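# Open the stapler cover well past vertical and leave it

## Task

Swing the stapler's top cover open until it is clearly beyond vertical, so staples could be put in from above, with the stapler left upright and open on the table. It must stay that way on its own, not held by a gripper. Finish by releasing it and moving both grippers away.

## Robot and tools

Robot: two arms, left_arm and right_arm, each with a two-finger gripper. The left_arm base sits near (+0.005, +0.304, +0.008) m and the right_arm base near (-0.006, -0.326, +0.008) m. The names do not refer to image sides.

Scene frame: the origin is at table-top height, midway between the arms and roughly 5 to 10 cm in from the near table edge. +x points out over the table, +z points up, and left_arm is on the +y side. Gripper frame: the fingers extend along the gripper's +z and close along its y axis. The reported end_effector_position is the point between the finger pads, just under 1 cm behind the tips.

execute_actions(actions): actions is a list of actions, each lasting 15 control steps of 1/30 s. An action is a table of up to 15 rows. If it has fewer, the final row is repeated. An empty list moves nothing and just returns state and images. Each row is one list for both arms: 14 numbers in [-1, 1], left_arm's dx, dy, dz, rx, ry, rz, opening, then right_arm's same seven. dx..rz are offsets, not poses: they describe a target relative to that gripper's measured pose when the action began, in the gripper's own axes. Each row is taken from that same start, not added to the row before. For the first action in a call, the start is the pose last reported in this scene. Scale: 1.0 equals 0.6 m of translation or 180 degrees of rotation; rx, ry, rz form a single rotation vector. opening is absolute, not an offset: +1 is fully open (0.087 m), -1 is shut. A row may carry 12 extra numbers from 0 to 1, stiffness multipliers per joint (left_arm's 6 joints, then right_arm's 6, in Joint positions order); they persist until replaced.

The controller limits each step's command to within 70 mm and 16 degrees of the measured pose, so large offsets take several actions; after an action an arm continues at most to its last clipped pose. Joint friction can leave the gripper up to about 31 mm short, and very small commands may produce no motion. If position and orientation cannot both be met, position wins.

move(target, speed, blocking): target is one row of the same layout (14 numbers, optionally plus 12 stiffness values), with dx..rz as offsets in each gripper's axes from the pose in the latest result that shows one. Each gripper follows a straight path; both arms' paths finish together in 0.5 to 10 s, being cut off at 10 s. Rotation goes the short way. speed is the top path speed in m/s, 0.002 to 0.5 (default 0.25); turning is capped at twice that in rad/s. Openings are applied when the move starts. Paths ignore obstacles and the other arm, and grippers can lag, drift or overshoot speed, mostly near full reach. Faster moves and targets set deeper past a contact push harder. With blocking=false the result arrives after 0.5 s while motion continues; other moves and execute_actions are rejected until a result shows the move ended, so use wait or stop. The result adds a move: line with the ending (done, off_target, moving, held, fault), any limits (paced means the sent pose was clipped; held means some steps were blocked, after which the arm may surge), and each gripper's distance from its target. If only one arm is named, the other finished.

wait(seconds): 0 to 10 s, arms keep their last command; returns early if a running move ends. stop(): brakes a running move; fingers continue. zoom_image(camera, region): region [x0, y0, x1, y1] in pixels of that camera's last image, at most 504 by 504. Cameras (all 504x504): cam_head_left, cam_head_right, cam_high, cam_low, cam_left_wrist, cam_right_wrist. read_manual(section): returns licence texts only, section "licences". finished_scene(scene): ends the current scene (give its number) once the result is stable; irreversible.

Results: the state line gives each gripper's end_effector_position (m) and end_effector_quat_wxyz in the scene frame; positions can be off, more at long reach. Hand target lines show where each arm is currently driven. A pose unreachable line means a clearance check altered or blocked that arm's command. grip_measured is the finger opening on the command scale; the last Joint positions value is the opening in metres; readings may be off by about 1 mm. To hold something, command about 0.02 below grip_measured (less for a lighter grip); pads give roughly 20 N, and fast closing can squeeze harder. Joint limits (rad): waist -2.618 to 3.054, shoulder 0 to 3.142, elbow 0 to 3.142, wrist pitch -1.571 to 1.571, wrist yaw -1.571 to 1.571, wrist roll -2.094 to 2.094. MOTOR HOT appears from 75 °C; at 90 °C that arm halts for 10 s, and at 100 °C it goes limp and drops; these show as OVER-TEMPERATURE FAULT lines. FAULT lines mean an arm stopped.

To keep an idle arm still, in a reply's first call send the offset that returns it to its desired pose, then zeros afterwards, always with its intended opening.

Avoid: knocking or pushing anything off the table; hard impacts, slams and drops; letting the arms collide or press on each other; striking the bar under the bases and the plate behind it, whose tops may stand about 3 cm above the table with no warning. Objects may get brief outside tugs or pushes. An arm blocked by an object keeps pressing until given a new command.

Each tool is called after "Request:" as name(argument=value, ...), one argument or row to a line, values as JSON.

## Session

Request:
execute_actions(
  actions=[],
)

Scene clock: 0.00 s.
left_arm: end_effector_position=(+0.1478, -0.1481, +0.3702) grip_measured=+0.979 end_effector_quat_wxyz=(+0.496, +0.609, +0.594, -0.174) | right_arm: end_effector_position=(+0.6044, -0.3398, +0.2920) grip_measured=+1.000 end_effector_quat_wxyz=(+0.683, +0.383, +0.615, +0.092)
Joint positions: left_arm=[-1.342  1.713  2.036 -0.794 -0.185  0.348  0.087] | right_arm=[0.145 1.909 1.575 0.31  0.504 0.709 0.087]
Joint velocities: left_arm=[-0.002  0.012  0.002 -0.081 -0.022 -0.022  0.   ] | right_arm=[ 0.002  0.007  0.007 -0.051 -0.022  0.007  0.   ]
Motor temperatures (°C, as the motors report them): left_arm=[26 27 24 24 25 27] | right_arm=[24 30 27 29 25 25]
Hand target (left_arm): +0.148, -0.148, +0.370; +0.496, +0.609, +0.594, -0.174
Hand target (right_arm): +0.604, -0.340, +0.292; +0.683, +0.383, +0.615, +0.092
Joint stiffness scale: left_arm=[1. 1. 1. 1. 1. 1.] | right_arm=[1. 1. 1. 1. 1. 1.]

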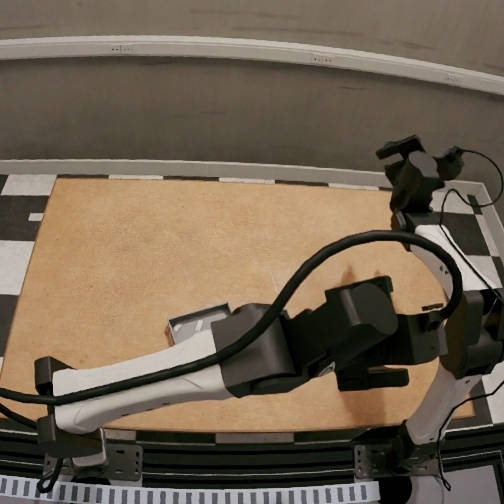

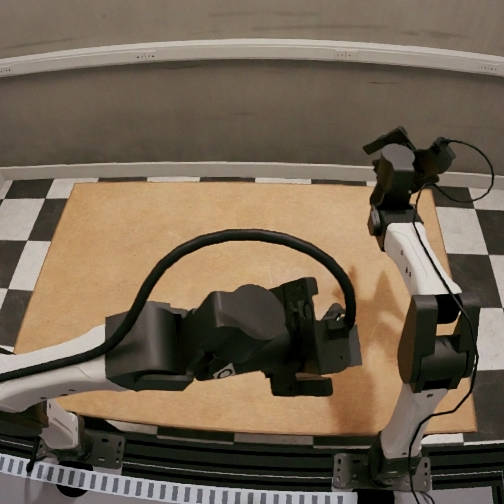

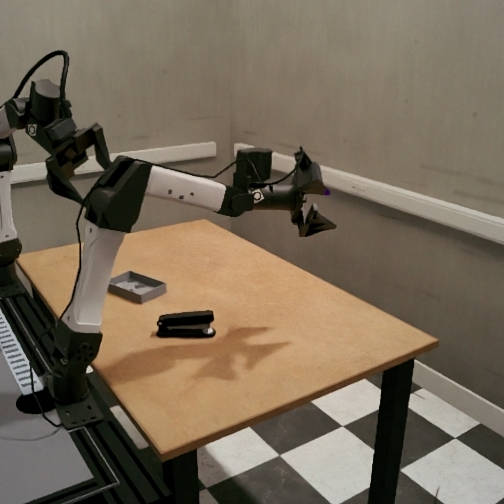

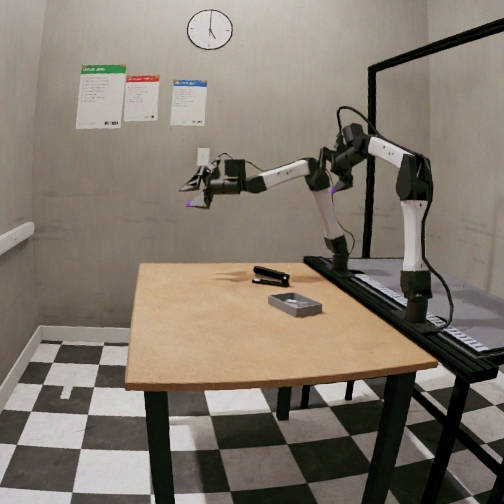

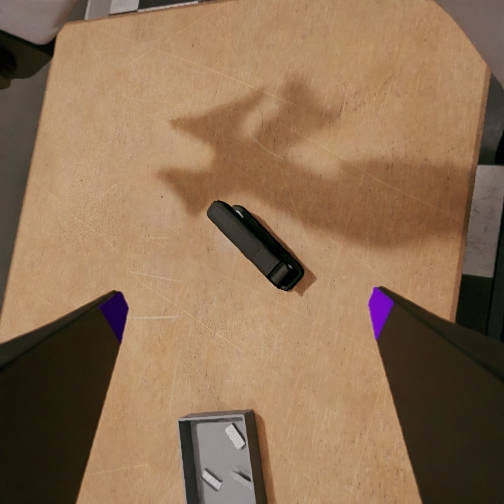

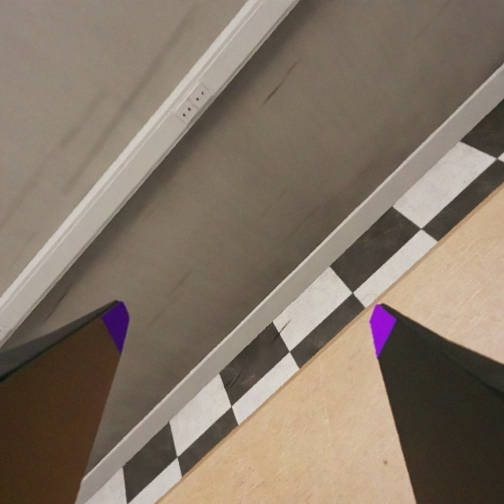

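Request:
move(
  target=[0.37,-0.01,0.335,-0.126,0.02,-0.205,0.3,0.223,-0.398,-0.452,-0.422,0.236,-0.271,-1],
  speed=0.2,
)

Scene clock: 5.93 s.
left_arm: end_effector_position=(+0.2633, -0.1932, +0.1008) grip_measured=+0.300 end_effector_quat_wxyz=(+0.499, +0.303, +0.791, -0.183) | right_arm: end_effector_position=(+0.3062, -0.3079, +0.0553) grip_measured=-0.983 end_effector_quat_wxyz=(+0.514, -0.419, +0.694, +0.280)
Joint positions: left_arm=[-1.195  2.037  1.365  0.168 -0.427 -0.228  0.057] | right_arm=[-0.394  1.64   0.734 -0.418 -1.249 -1.384  0.001]
Joint velocities: left_arm=[ 0.022  0.007 -0.007 -0.066 -0.007  0.007  0.001] | right_arm=[ 0.017 -0.017  0.007 -0.037 -0.022 -0.081 -0.001]
Motor temperatures (°C, as the motors report them): left_arm=[26 28 25 27 25 27] | right_arm=[24 31 27 30 25 25]
Hand target (left_arm): +0.271, -0.191, +0.100; +0.507, +0.289, +0.791, -0.183
Hand target (right_arm): +0.305, -0.310, +0.051; +0.505, -0.414, +0.702, +0.285
Off the commanded pose (left_arm): 0.008 m, 2 deg.
Off the commanded pose (right_arm): 0.008 m, 3 deg.
Joint stiffness scale: left_arm=[1. 1. 1. 1. 1. 1.] | right_arm=[1. 1. 1. 1. 1. 1.]
move: off_target (right_arm)

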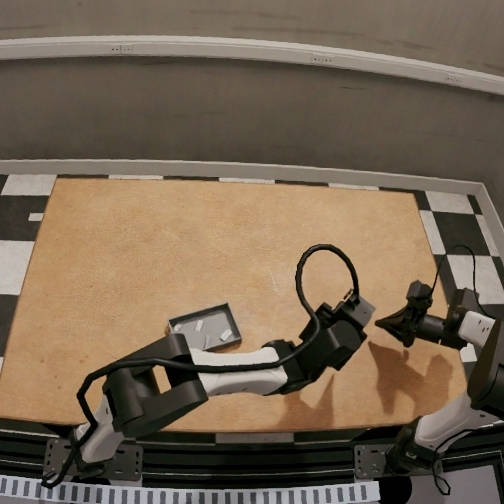

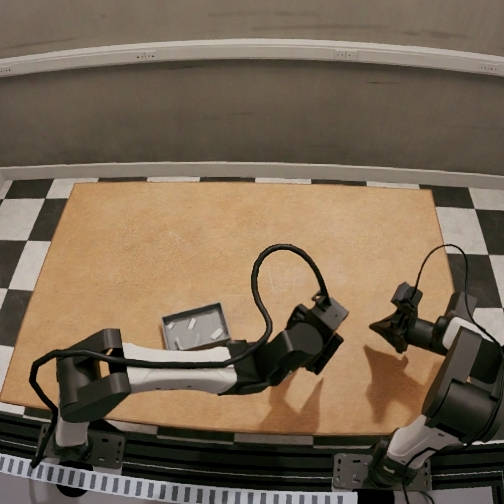

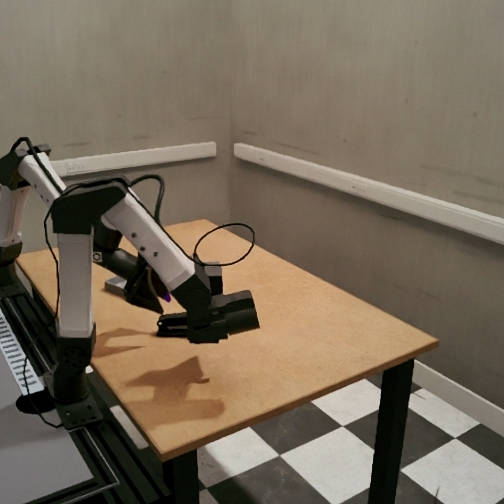

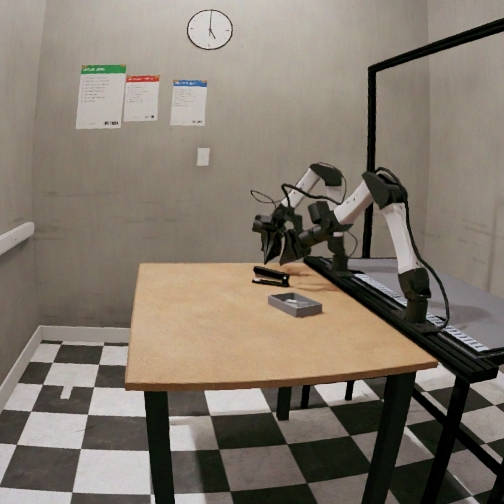

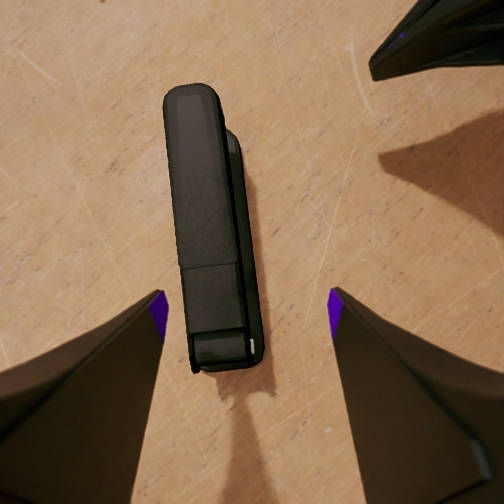

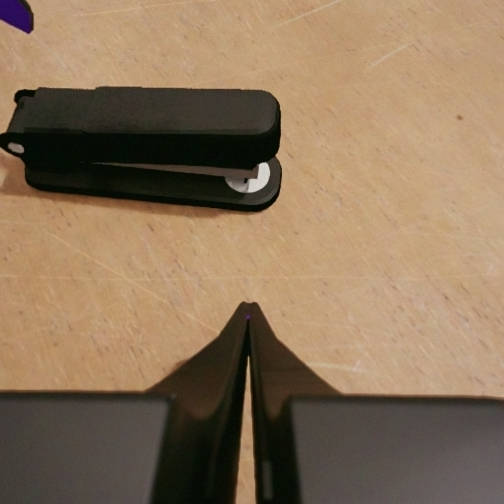

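Request:
move(
  target=[0.038,0.038,0.125,-0.035,-0.02,-0.016,0.3,0.028,0.012,0.087,0,0,0,-1],
  speed=0.06,
)

Request:
zoom_image(
  camera="cam_low",
  region=[220, 220, 320, 300],
)

Scene clock: 8.23 s.
left_arm: end_effector_position=(+0.3092, -0.2066, +0.0342) grip_measured=+0.300 end_effector_quat_wxyz=(+0.517, +0.268, +0.799, -0.151) | right_arm: end_effector_position=(+0.3290, -0.2708, +0.0347) grip_measured=-0.983 end_effector_quat_wxyz=(+0.525, -0.424, +0.687, +0.271)
Joint positions: left_arm=[-1.149  2.287  1.468  0.316 -0.485 -0.228  0.057] | right_arm=[-0.23   1.681  0.575  0.227 -1.181 -0.944  0.001]
Joint velocities: left_arm=[-0.002  0.002 -0.007  0.037  0.022 -0.051  0.   ] | right_arm=[-0.007 -0.027 -0.007  0.051  0.007 -0.037  0.001]
Motor temperatures (°C, as the motors report them): left_arm=[26 29 26 27 25 27] | right_arm=[24 31 28 30 25 25]
Hand target (left_arm): +0.322, -0.213, +0.048; +0.535, +0.249, +0.791, -0.161
Hand target (right_arm): +0.322, -0.266, +0.024; +0.514, -0.419, +0.694, +0.280
Off the commanded pose (left_arm): 0.020 m, 3 deg.
Off the commanded pose (right_arm): 0.014 m, 2 deg.
Joint stiffness scale: left_arm=[1. 1. 1. 1. 1. 1.] | right_arm=[1. 1. 1. 1. 1. 1.]
move: off_target (left_arm, right_arm)

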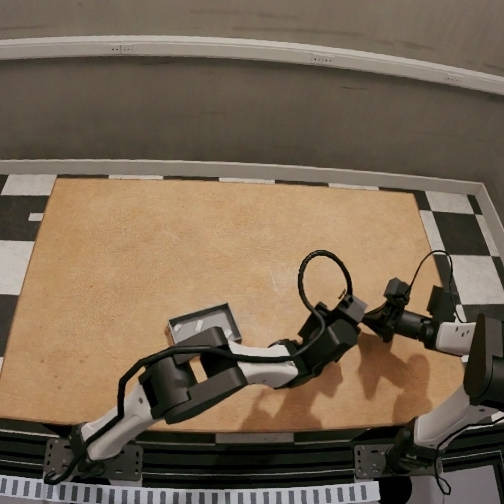

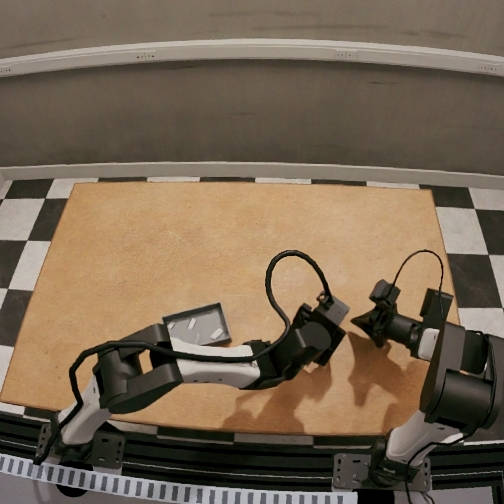

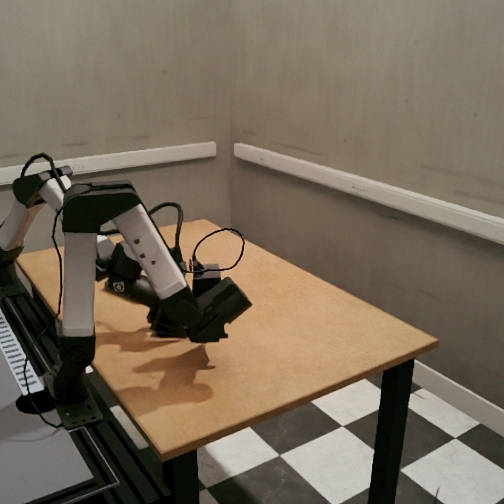

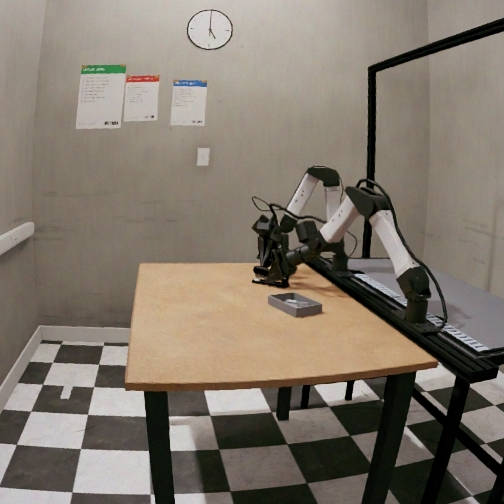

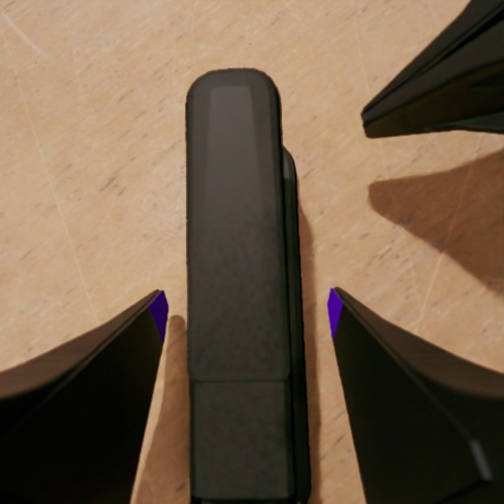

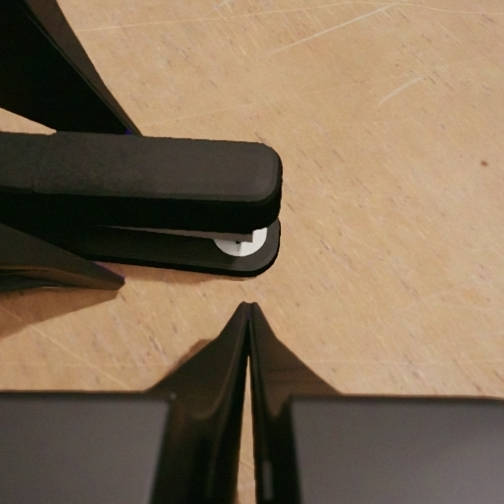

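Region (220, 220, 320, 300) of cam_low's 504x504 image, scaled by 5.040, with more detail than that image has; it fills the top 403 rows of this view, and the rest is white.

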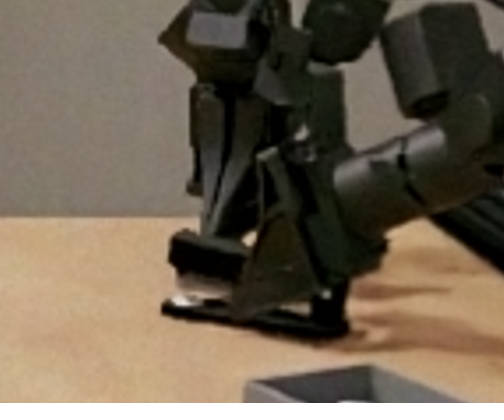

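Request:
move(
  target=[-0.072,0.012,0.022,-0.01,-0.03,0,0.1,0.02,0.02,0.058,0,0,0,-1],
  speed=0.03,
)

Request:
zoom_image(
  camera="cam_low",
  region=[220, 220, 320, 300],
)

Scene clock: 10.70 s.
left_arm: end_effector_position=(+0.3239, -0.2144, +0.0530) grip_measured=+0.100 end_effector_quat_wxyz=(+0.539, +0.270, +0.785, -0.144) | right_arm: end_effector_position=(+0.3419, -0.2443, +0.0237) grip_measured=-0.983 end_effector_quat_wxyz=(+0.535, -0.428, +0.679, +0.264)
Joint positions: left_arm=[-1.139  2.299  1.529  0.317 -0.502 -0.176  0.048] | right_arm=[-0.121  1.763  0.516  0.579 -1.105 -0.747  0.001]
Joint velocities: left_arm=[-0.012 -0.007  0.017 -0.066 -0.066 -0.007 -0.   ] | right_arm=[ 0.007  0.012 -0.007 -0.037  0.081 -0.037 -0.   ]
Motor temperatures (°C, as the motors report them): left_arm=[26 30 26 28 25 27] | right_arm=[24 31 28 30 25 25]
Hand target (left_arm): +0.336, -0.218, +0.068; +0.558, +0.253, +0.776, -0.151
Hand target (right_arm): +0.334, -0.240, +0.013; +0.525, -0.424, +0.687, +0.271
Off the commanded pose (left_arm): 0.021 m, 3 deg.
Off the commanded pose (right_arm): 0.014 m, 2 deg.
Joint stiffness scale: left_arm=[1. 1. 1. 1. 1. 1.] | right_arm=[1. 1. 1. 1. 1. 1.]
move: off_target (left_arm, right_arm)

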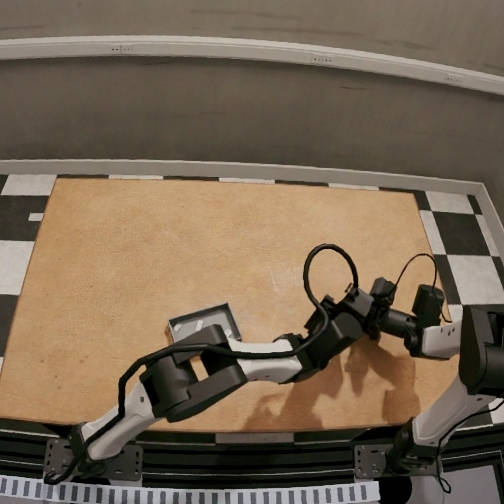

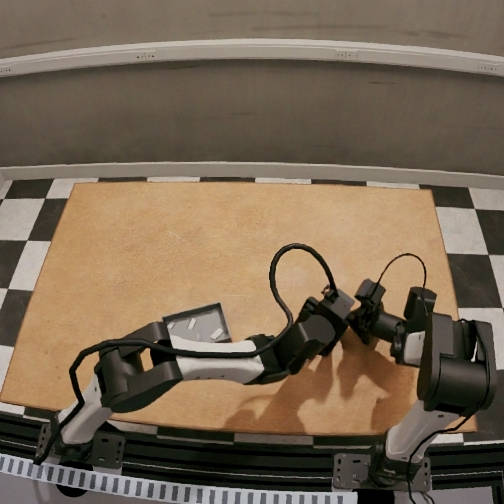

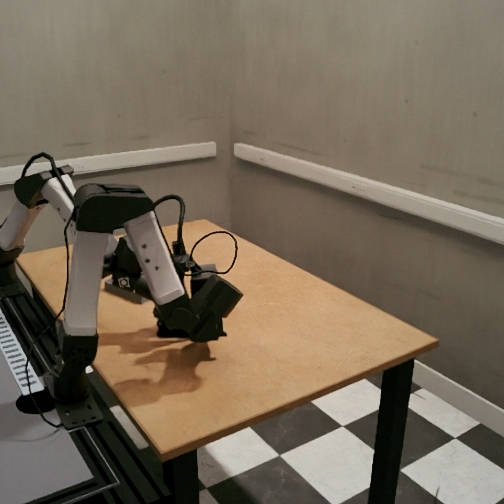

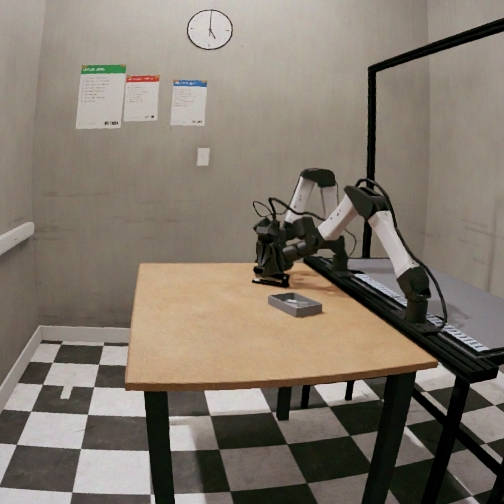

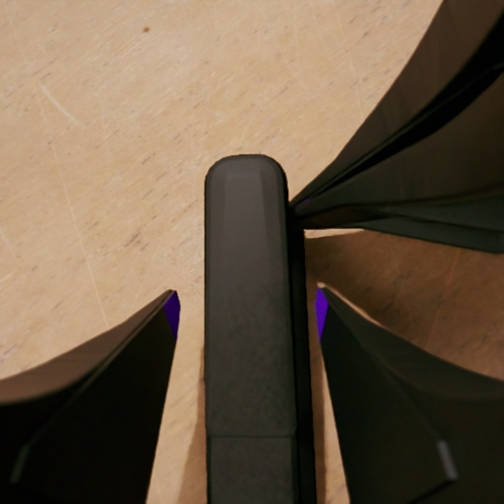

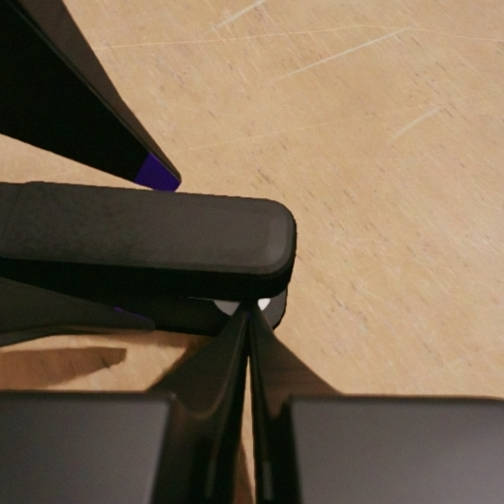

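Region (220, 220, 320, 300) of cam_low's 504x504 image, scaled by 5.040, with more detail than that image has; it fills the top 403 rows of this view, and the rest is white.

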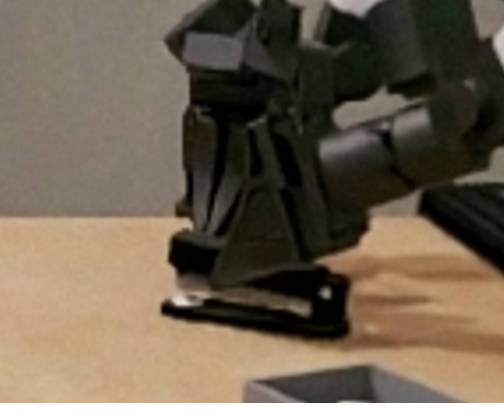

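Request:
move(
  target=[0,0,0,0,0,0,-0.5,0.025,0.01,0.03,0,0,0,-1],
  speed=0.02,
)

Request:
move(
  target=[-0.06,0,-0.035,0,-0.06,0,-0.5,0.03,0,0.01,0,0,0,-1],
  speed=0.03,
)

Request:
zoom_image(
  camera="cam_low",
  region=[220, 220, 320, 300],
)

Scene clock: 12.40 s.
left_arm: end_effector_position=(+0.3291, -0.2084, +0.0530) grip_measured=-0.394 end_effector_quat_wxyz=(+0.544, +0.261, +0.787, -0.130) | right_arm: end_effector_position=(+0.3533, -0.2365, +0.0250) grip_measured=-0.983 end_effector_quat_wxyz=(+0.556, -0.436, +0.659, +0.259)
Joint positions: left_arm=[-1.134  2.299  1.529  0.311 -0.531 -0.177  0.027] | right_arm=[-0.095  1.825  0.516  0.747 -1.107 -0.69   0.001]
Joint velocities: left_arm=[-0.017 -0.007  0.022 -0.081  0.066 -0.022 -0.   ] | right_arm=[ 0.017  0.007  0.012  0.081  0.081 -0.022 -0.001]
Motor temperatures (°C, as the motors report them): left_arm=[26 31 26 28 25 27] | right_arm=[24 31 28 30 25 25]
Hand target (left_arm): +0.324, -0.214, +0.053; +0.539, +0.270, +0.785, -0.144
Hand target (right_arm): +0.343, -0.231, +0.005; +0.534, -0.428, +0.679, +0.264
Off the commanded pose (left_arm): 0.008 m, 2 deg.
Off the commanded pose (right_arm): 0.024 m, 3 deg.
Joint stiffness scale: left_arm=[1. 1. 1. 1. 1. 1.] | right_arm=[1. 1. 1. 1. 1. 1.]
move: off_target (right_arm)

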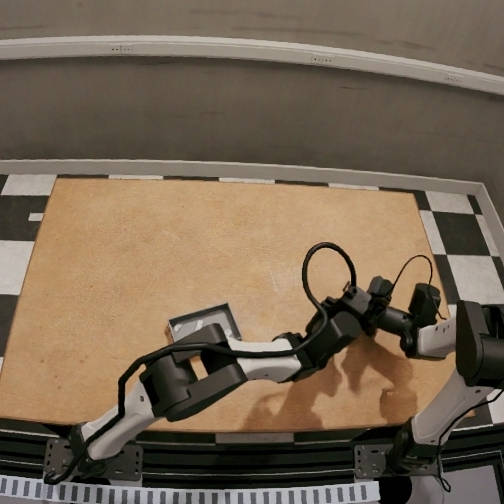

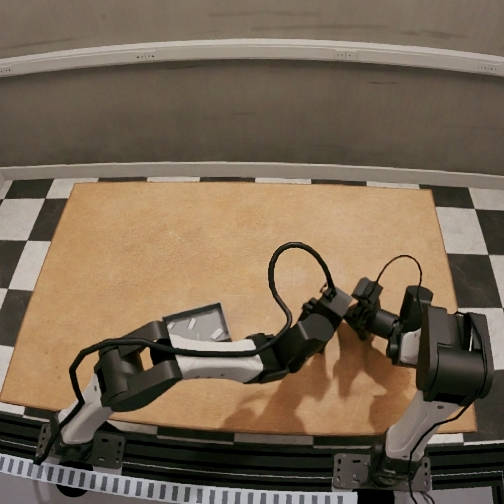

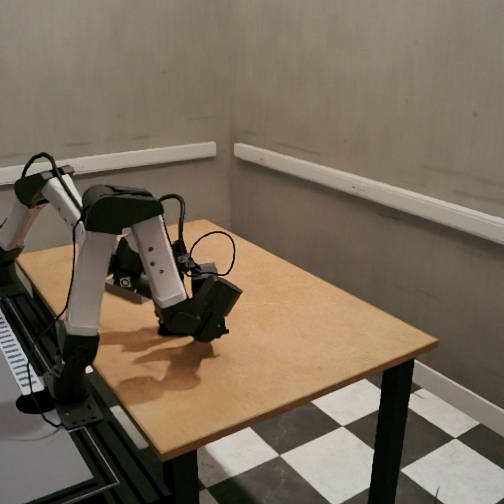

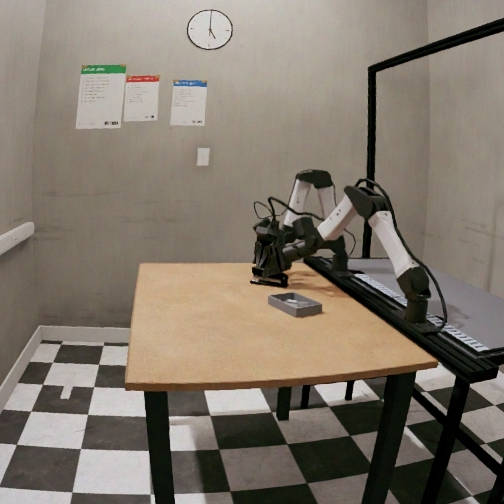

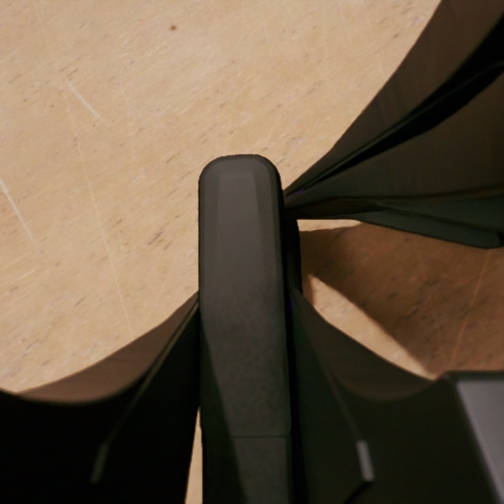

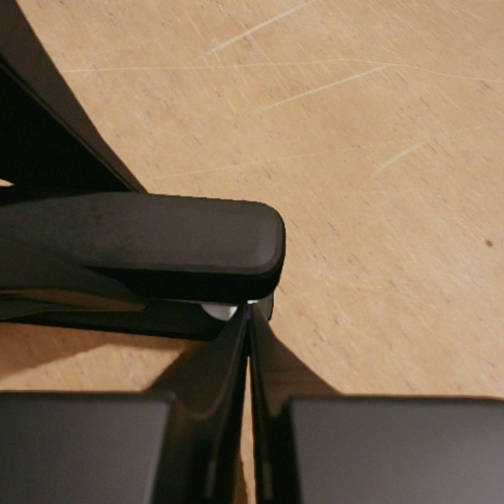

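Scene clock: 15.83 s.
left_arm: end_effector_position=(+0.3270, -0.2033, +0.0696) grip_measured=-0.399 end_effector_quat_wxyz=(+0.595, +0.259, +0.748, -0.138) | right_arm: end_effector_position=(+0.3519, -0.2315, +0.0189) grip_measured=-0.983 end_effector_quat_wxyz=(+0.563, -0.445, +0.641, +0.273)
Joint positions: left_arm=[-1.149  2.263  1.403  0.545 -0.57  -0.084  0.026] | right_arm=[-0.095  1.891  0.516  0.832 -1.155 -0.688  0.001]
Joint velocities: left_arm=[-0.017  0.002  0.007 -0.066 -0.007  0.022 -0.   ] | right_arm=[-0.002  0.017 -0.007 -0.022  0.022 -0.066 -0.   ]
Motor temperatures (°C, as the motors report them): left_arm=[26 33 27 29 25 27] | right_arm=[24 31 28 31 25 25]
Hand target (left_arm): +0.322, -0.208, +0.094; +0.615, +0.247, +0.733, -0.155
Hand target (right_arm): +0.355, -0.237, +0.007; +0.556, -0.436, +0.659, +0.259
Off the commanded pose (left_arm): 0.025 m, 4 deg.
Off the commanded pose (right_arm): 0.014 m, 3 deg.
Joint stiffness scale: left_arm=[1. 1. 1. 1. 1. 1.] | right_arm=[1. 1. 1. 1. 1. 1.]
move: off_target (left_arm, right_arm)

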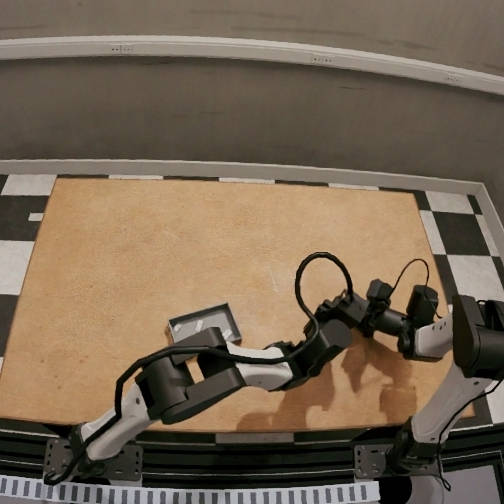

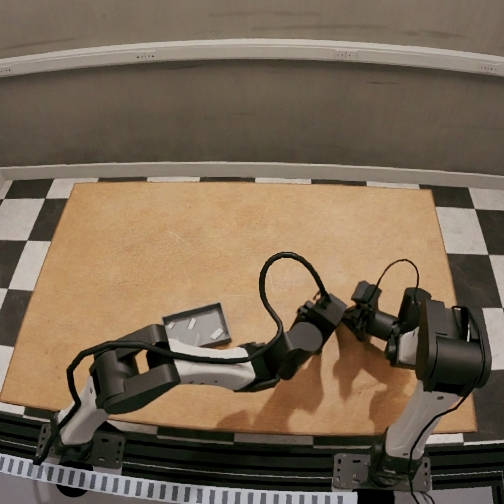

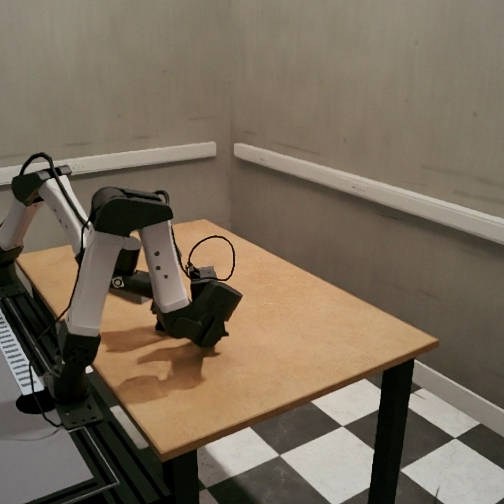

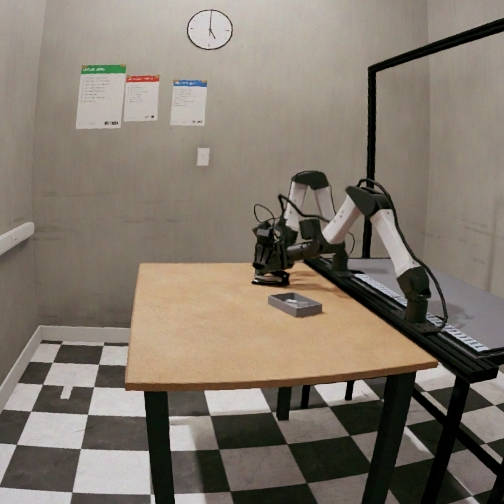

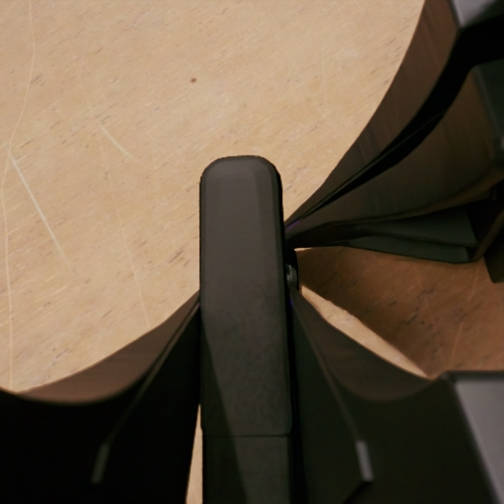

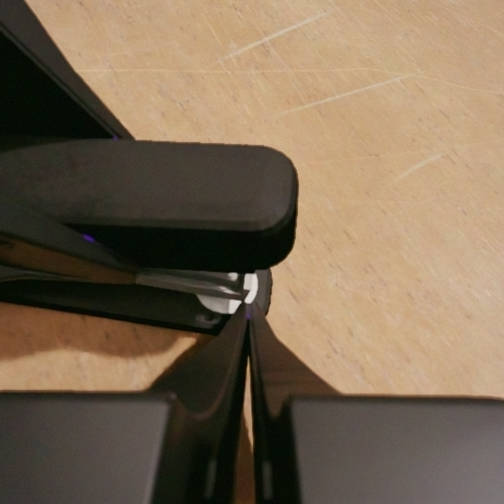

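Region (220, 220, 320, 300) of cam_low's 504x504 image, scaled by 5.040, with more detail than that image has; it fills the top 403 rows of this view, and the rest is white.

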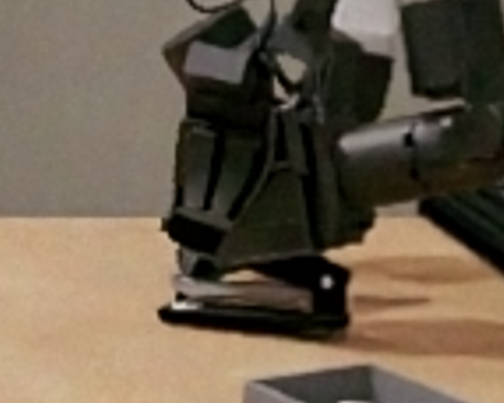

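Unlatched. Continue the arc.

Request:
move(
  target=[-0.06,0.005,-0.055,0,0,0,-0.41,0.015,0,0.003,0,0,0,-1],
  speed=0.03,
)

Request:
move(
  target=[-0.025,0,-0.07,0,0,0,-0.41,0.015,0,0.003,0,0,0,-1],
  speed=0.03,
)

Request:
zoom_image(
  camera="cam_low",
  region=[220, 220, 320, 300],
)

Scene clock: 18.03 s.
left_arm: end_effector_position=(+0.3108, -0.1926, +0.0953) grip_measured=-0.399 end_effector_quat_wxyz=(+0.585, +0.271, +0.754, -0.129) | right_arm: end_effector_position=(+0.3517, -0.2308, +0.0148) grip_measured=-0.983 end_effector_quat_wxyz=(+0.563, -0.446, +0.639, +0.275)
Joint positions: left_arm=[-1.169  2.153  1.37   0.427 -0.581 -0.089  0.026] | right_arm=[-0.095  1.915  0.516  0.856 -1.161 -0.688  0.001]
Joint velocities: left_arm=[-0.002  0.002 -0.017  0.022 -0.037 -0.051  0.001] | right_arm=[ 0.012 -0.017 -0.007 -0.007  0.037 -0.022  0.   ]
Motor temperatures (°C, as the motors report them): left_arm=[26 34 27 29 25 27] | right_arm=[24 31 28 31 25 25]
Hand target (left_arm): +0.307, -0.192, +0.113; +0.595, +0.259, +0.748, -0.138
Hand target (right_arm): +0.353, -0.232, +0.010; +0.563, -0.445, +0.641, +0.273
Off the commanded pose (left_arm): 0.018 m, 2 deg.
Off the commanded pose (right_arm): 0.005 m, 0 deg.
Joint stiffness scale: left_arm=[1. 1. 1. 1. 1. 1.] | right_arm=[1. 1. 1. 1. 1. 1.]
move: off_target (left_arm)

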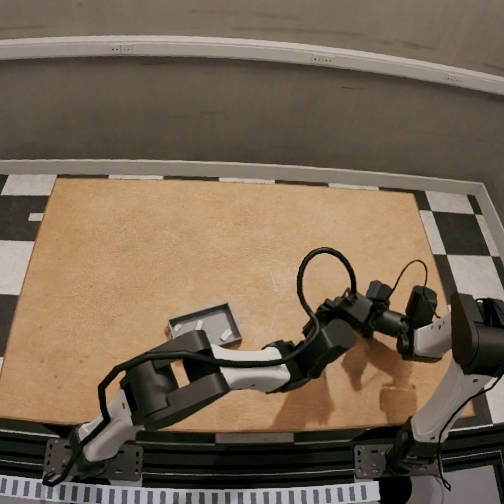

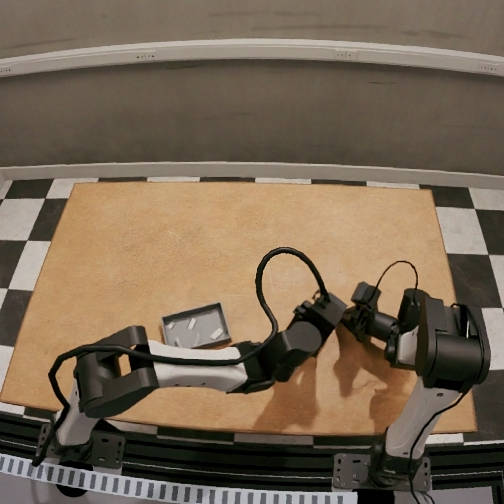

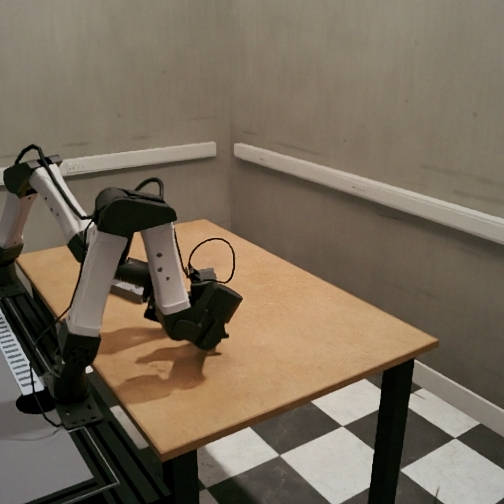

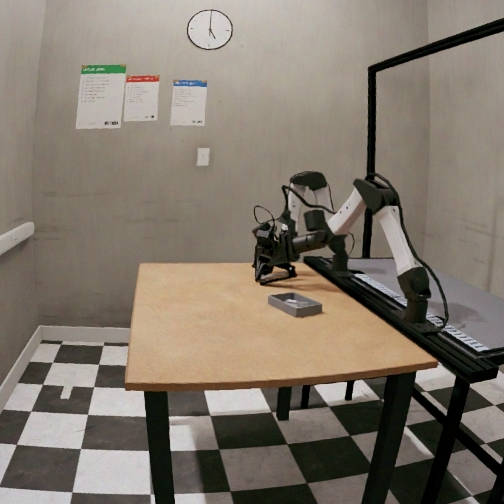

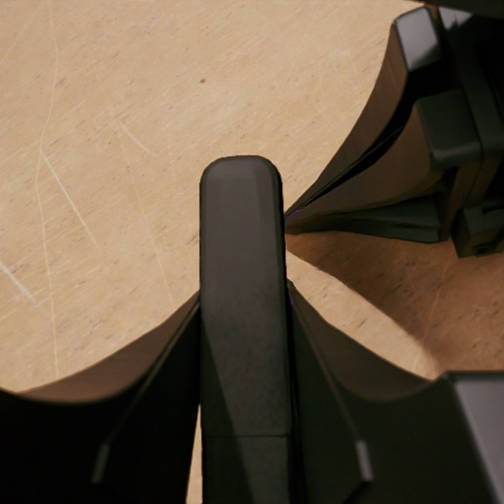

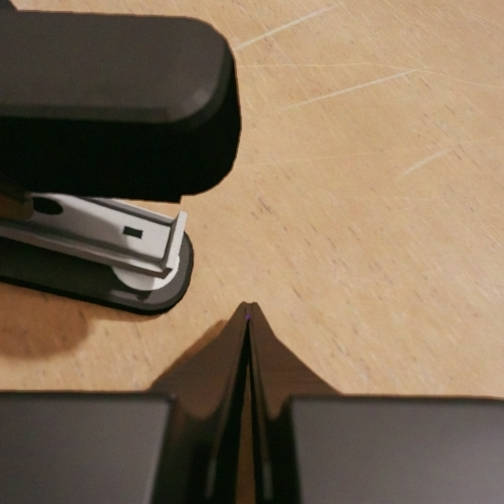

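Scene clock: 19.80 s.
left_arm: end_effector_position=(+0.2824, -0.1770, +0.1061) grip_measured=-0.399 end_effector_quat_wxyz=(+0.574, +0.280, +0.760, -0.122) | right_arm: end_effector_position=(+0.3521, -0.2308, +0.0107) grip_measured=-0.983 end_effector_quat_wxyz=(+0.564, -0.446, +0.638, +0.274)
Joint positions: left_arm=[-1.213  2.047  1.285  0.362 -0.614 -0.113  0.026] | right_arm=[-0.095  1.938  0.516  0.882 -1.162 -0.688  0.001]
Joint velocities: left_arm=[ 0.002 -0.002  0.017  0.066 -0.066 -0.007 -0.   ] | right_arm=[-0.012  0.002  0.002  0.022  0.037  0.007 -0.001]
Motor temperatures (°C, as the motors report them): left_arm=[26 35 27 30 25 27] | right_arm=[24 31 28 31 25 25]
Hand target (left_arm): +0.279, -0.175, +0.121; +0.584, +0.270, +0.754, -0.129
Hand target (right_arm): +0.352, -0.232, +0.006; +0.563, -0.446, +0.640, +0.275
Off the commanded pose (left_arm): 0.016 m, 2 deg.
Off the commanded pose (right_arm): 0.005 m, 0 deg.
Joint stiffness scale: left_arm=[1. 1. 1. 1. 1. 1.] | right_arm=[1. 1. 1. 1. 1. 1.]
move: off_target (left_arm)

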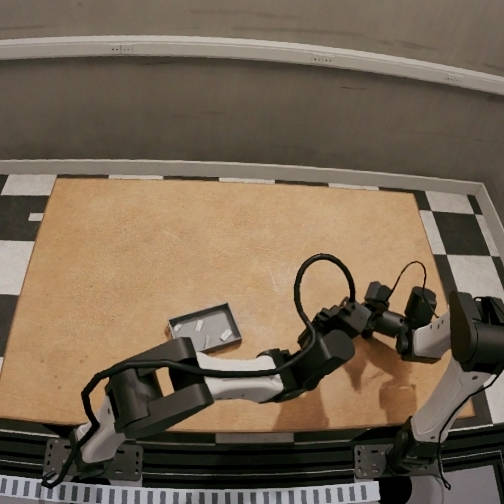

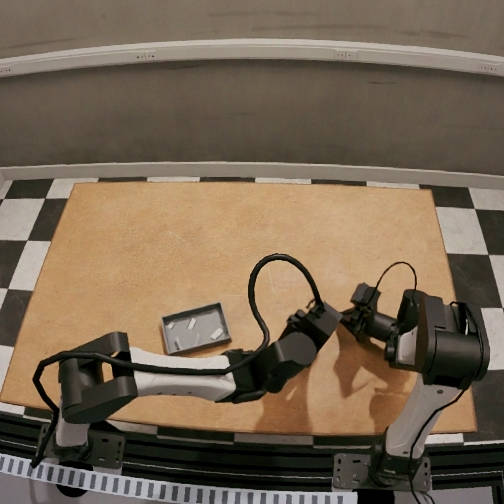

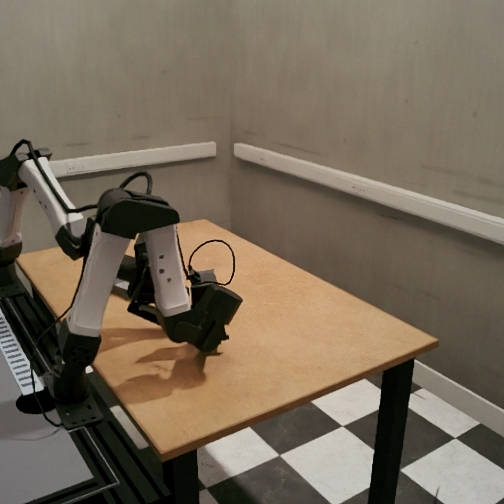

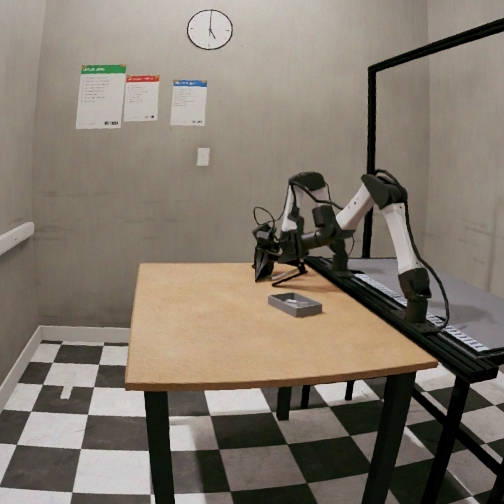

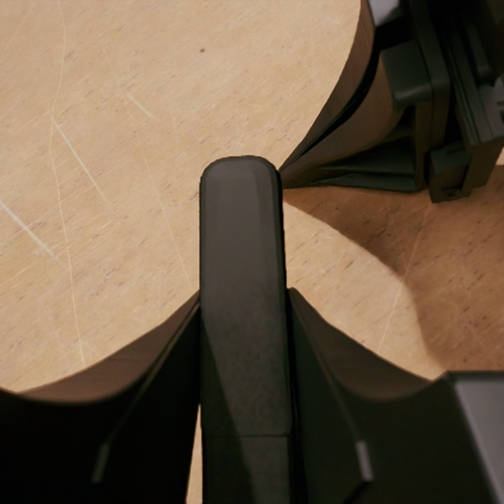

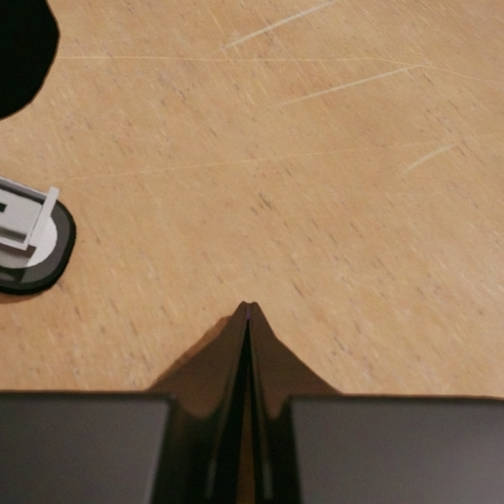

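Region (220, 220, 320, 300) of cam_low's 504x504 image, scaled by 5.040, with more detail than that image has; it fills the top 403 rows of this view, and the rest is white.

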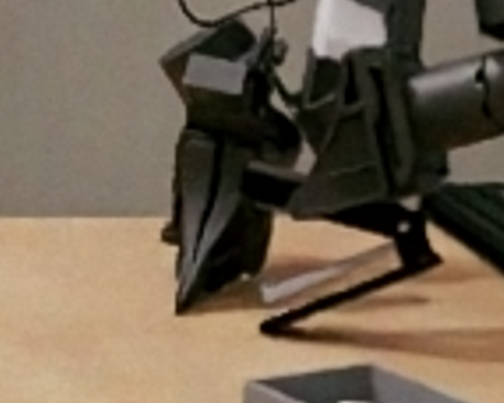

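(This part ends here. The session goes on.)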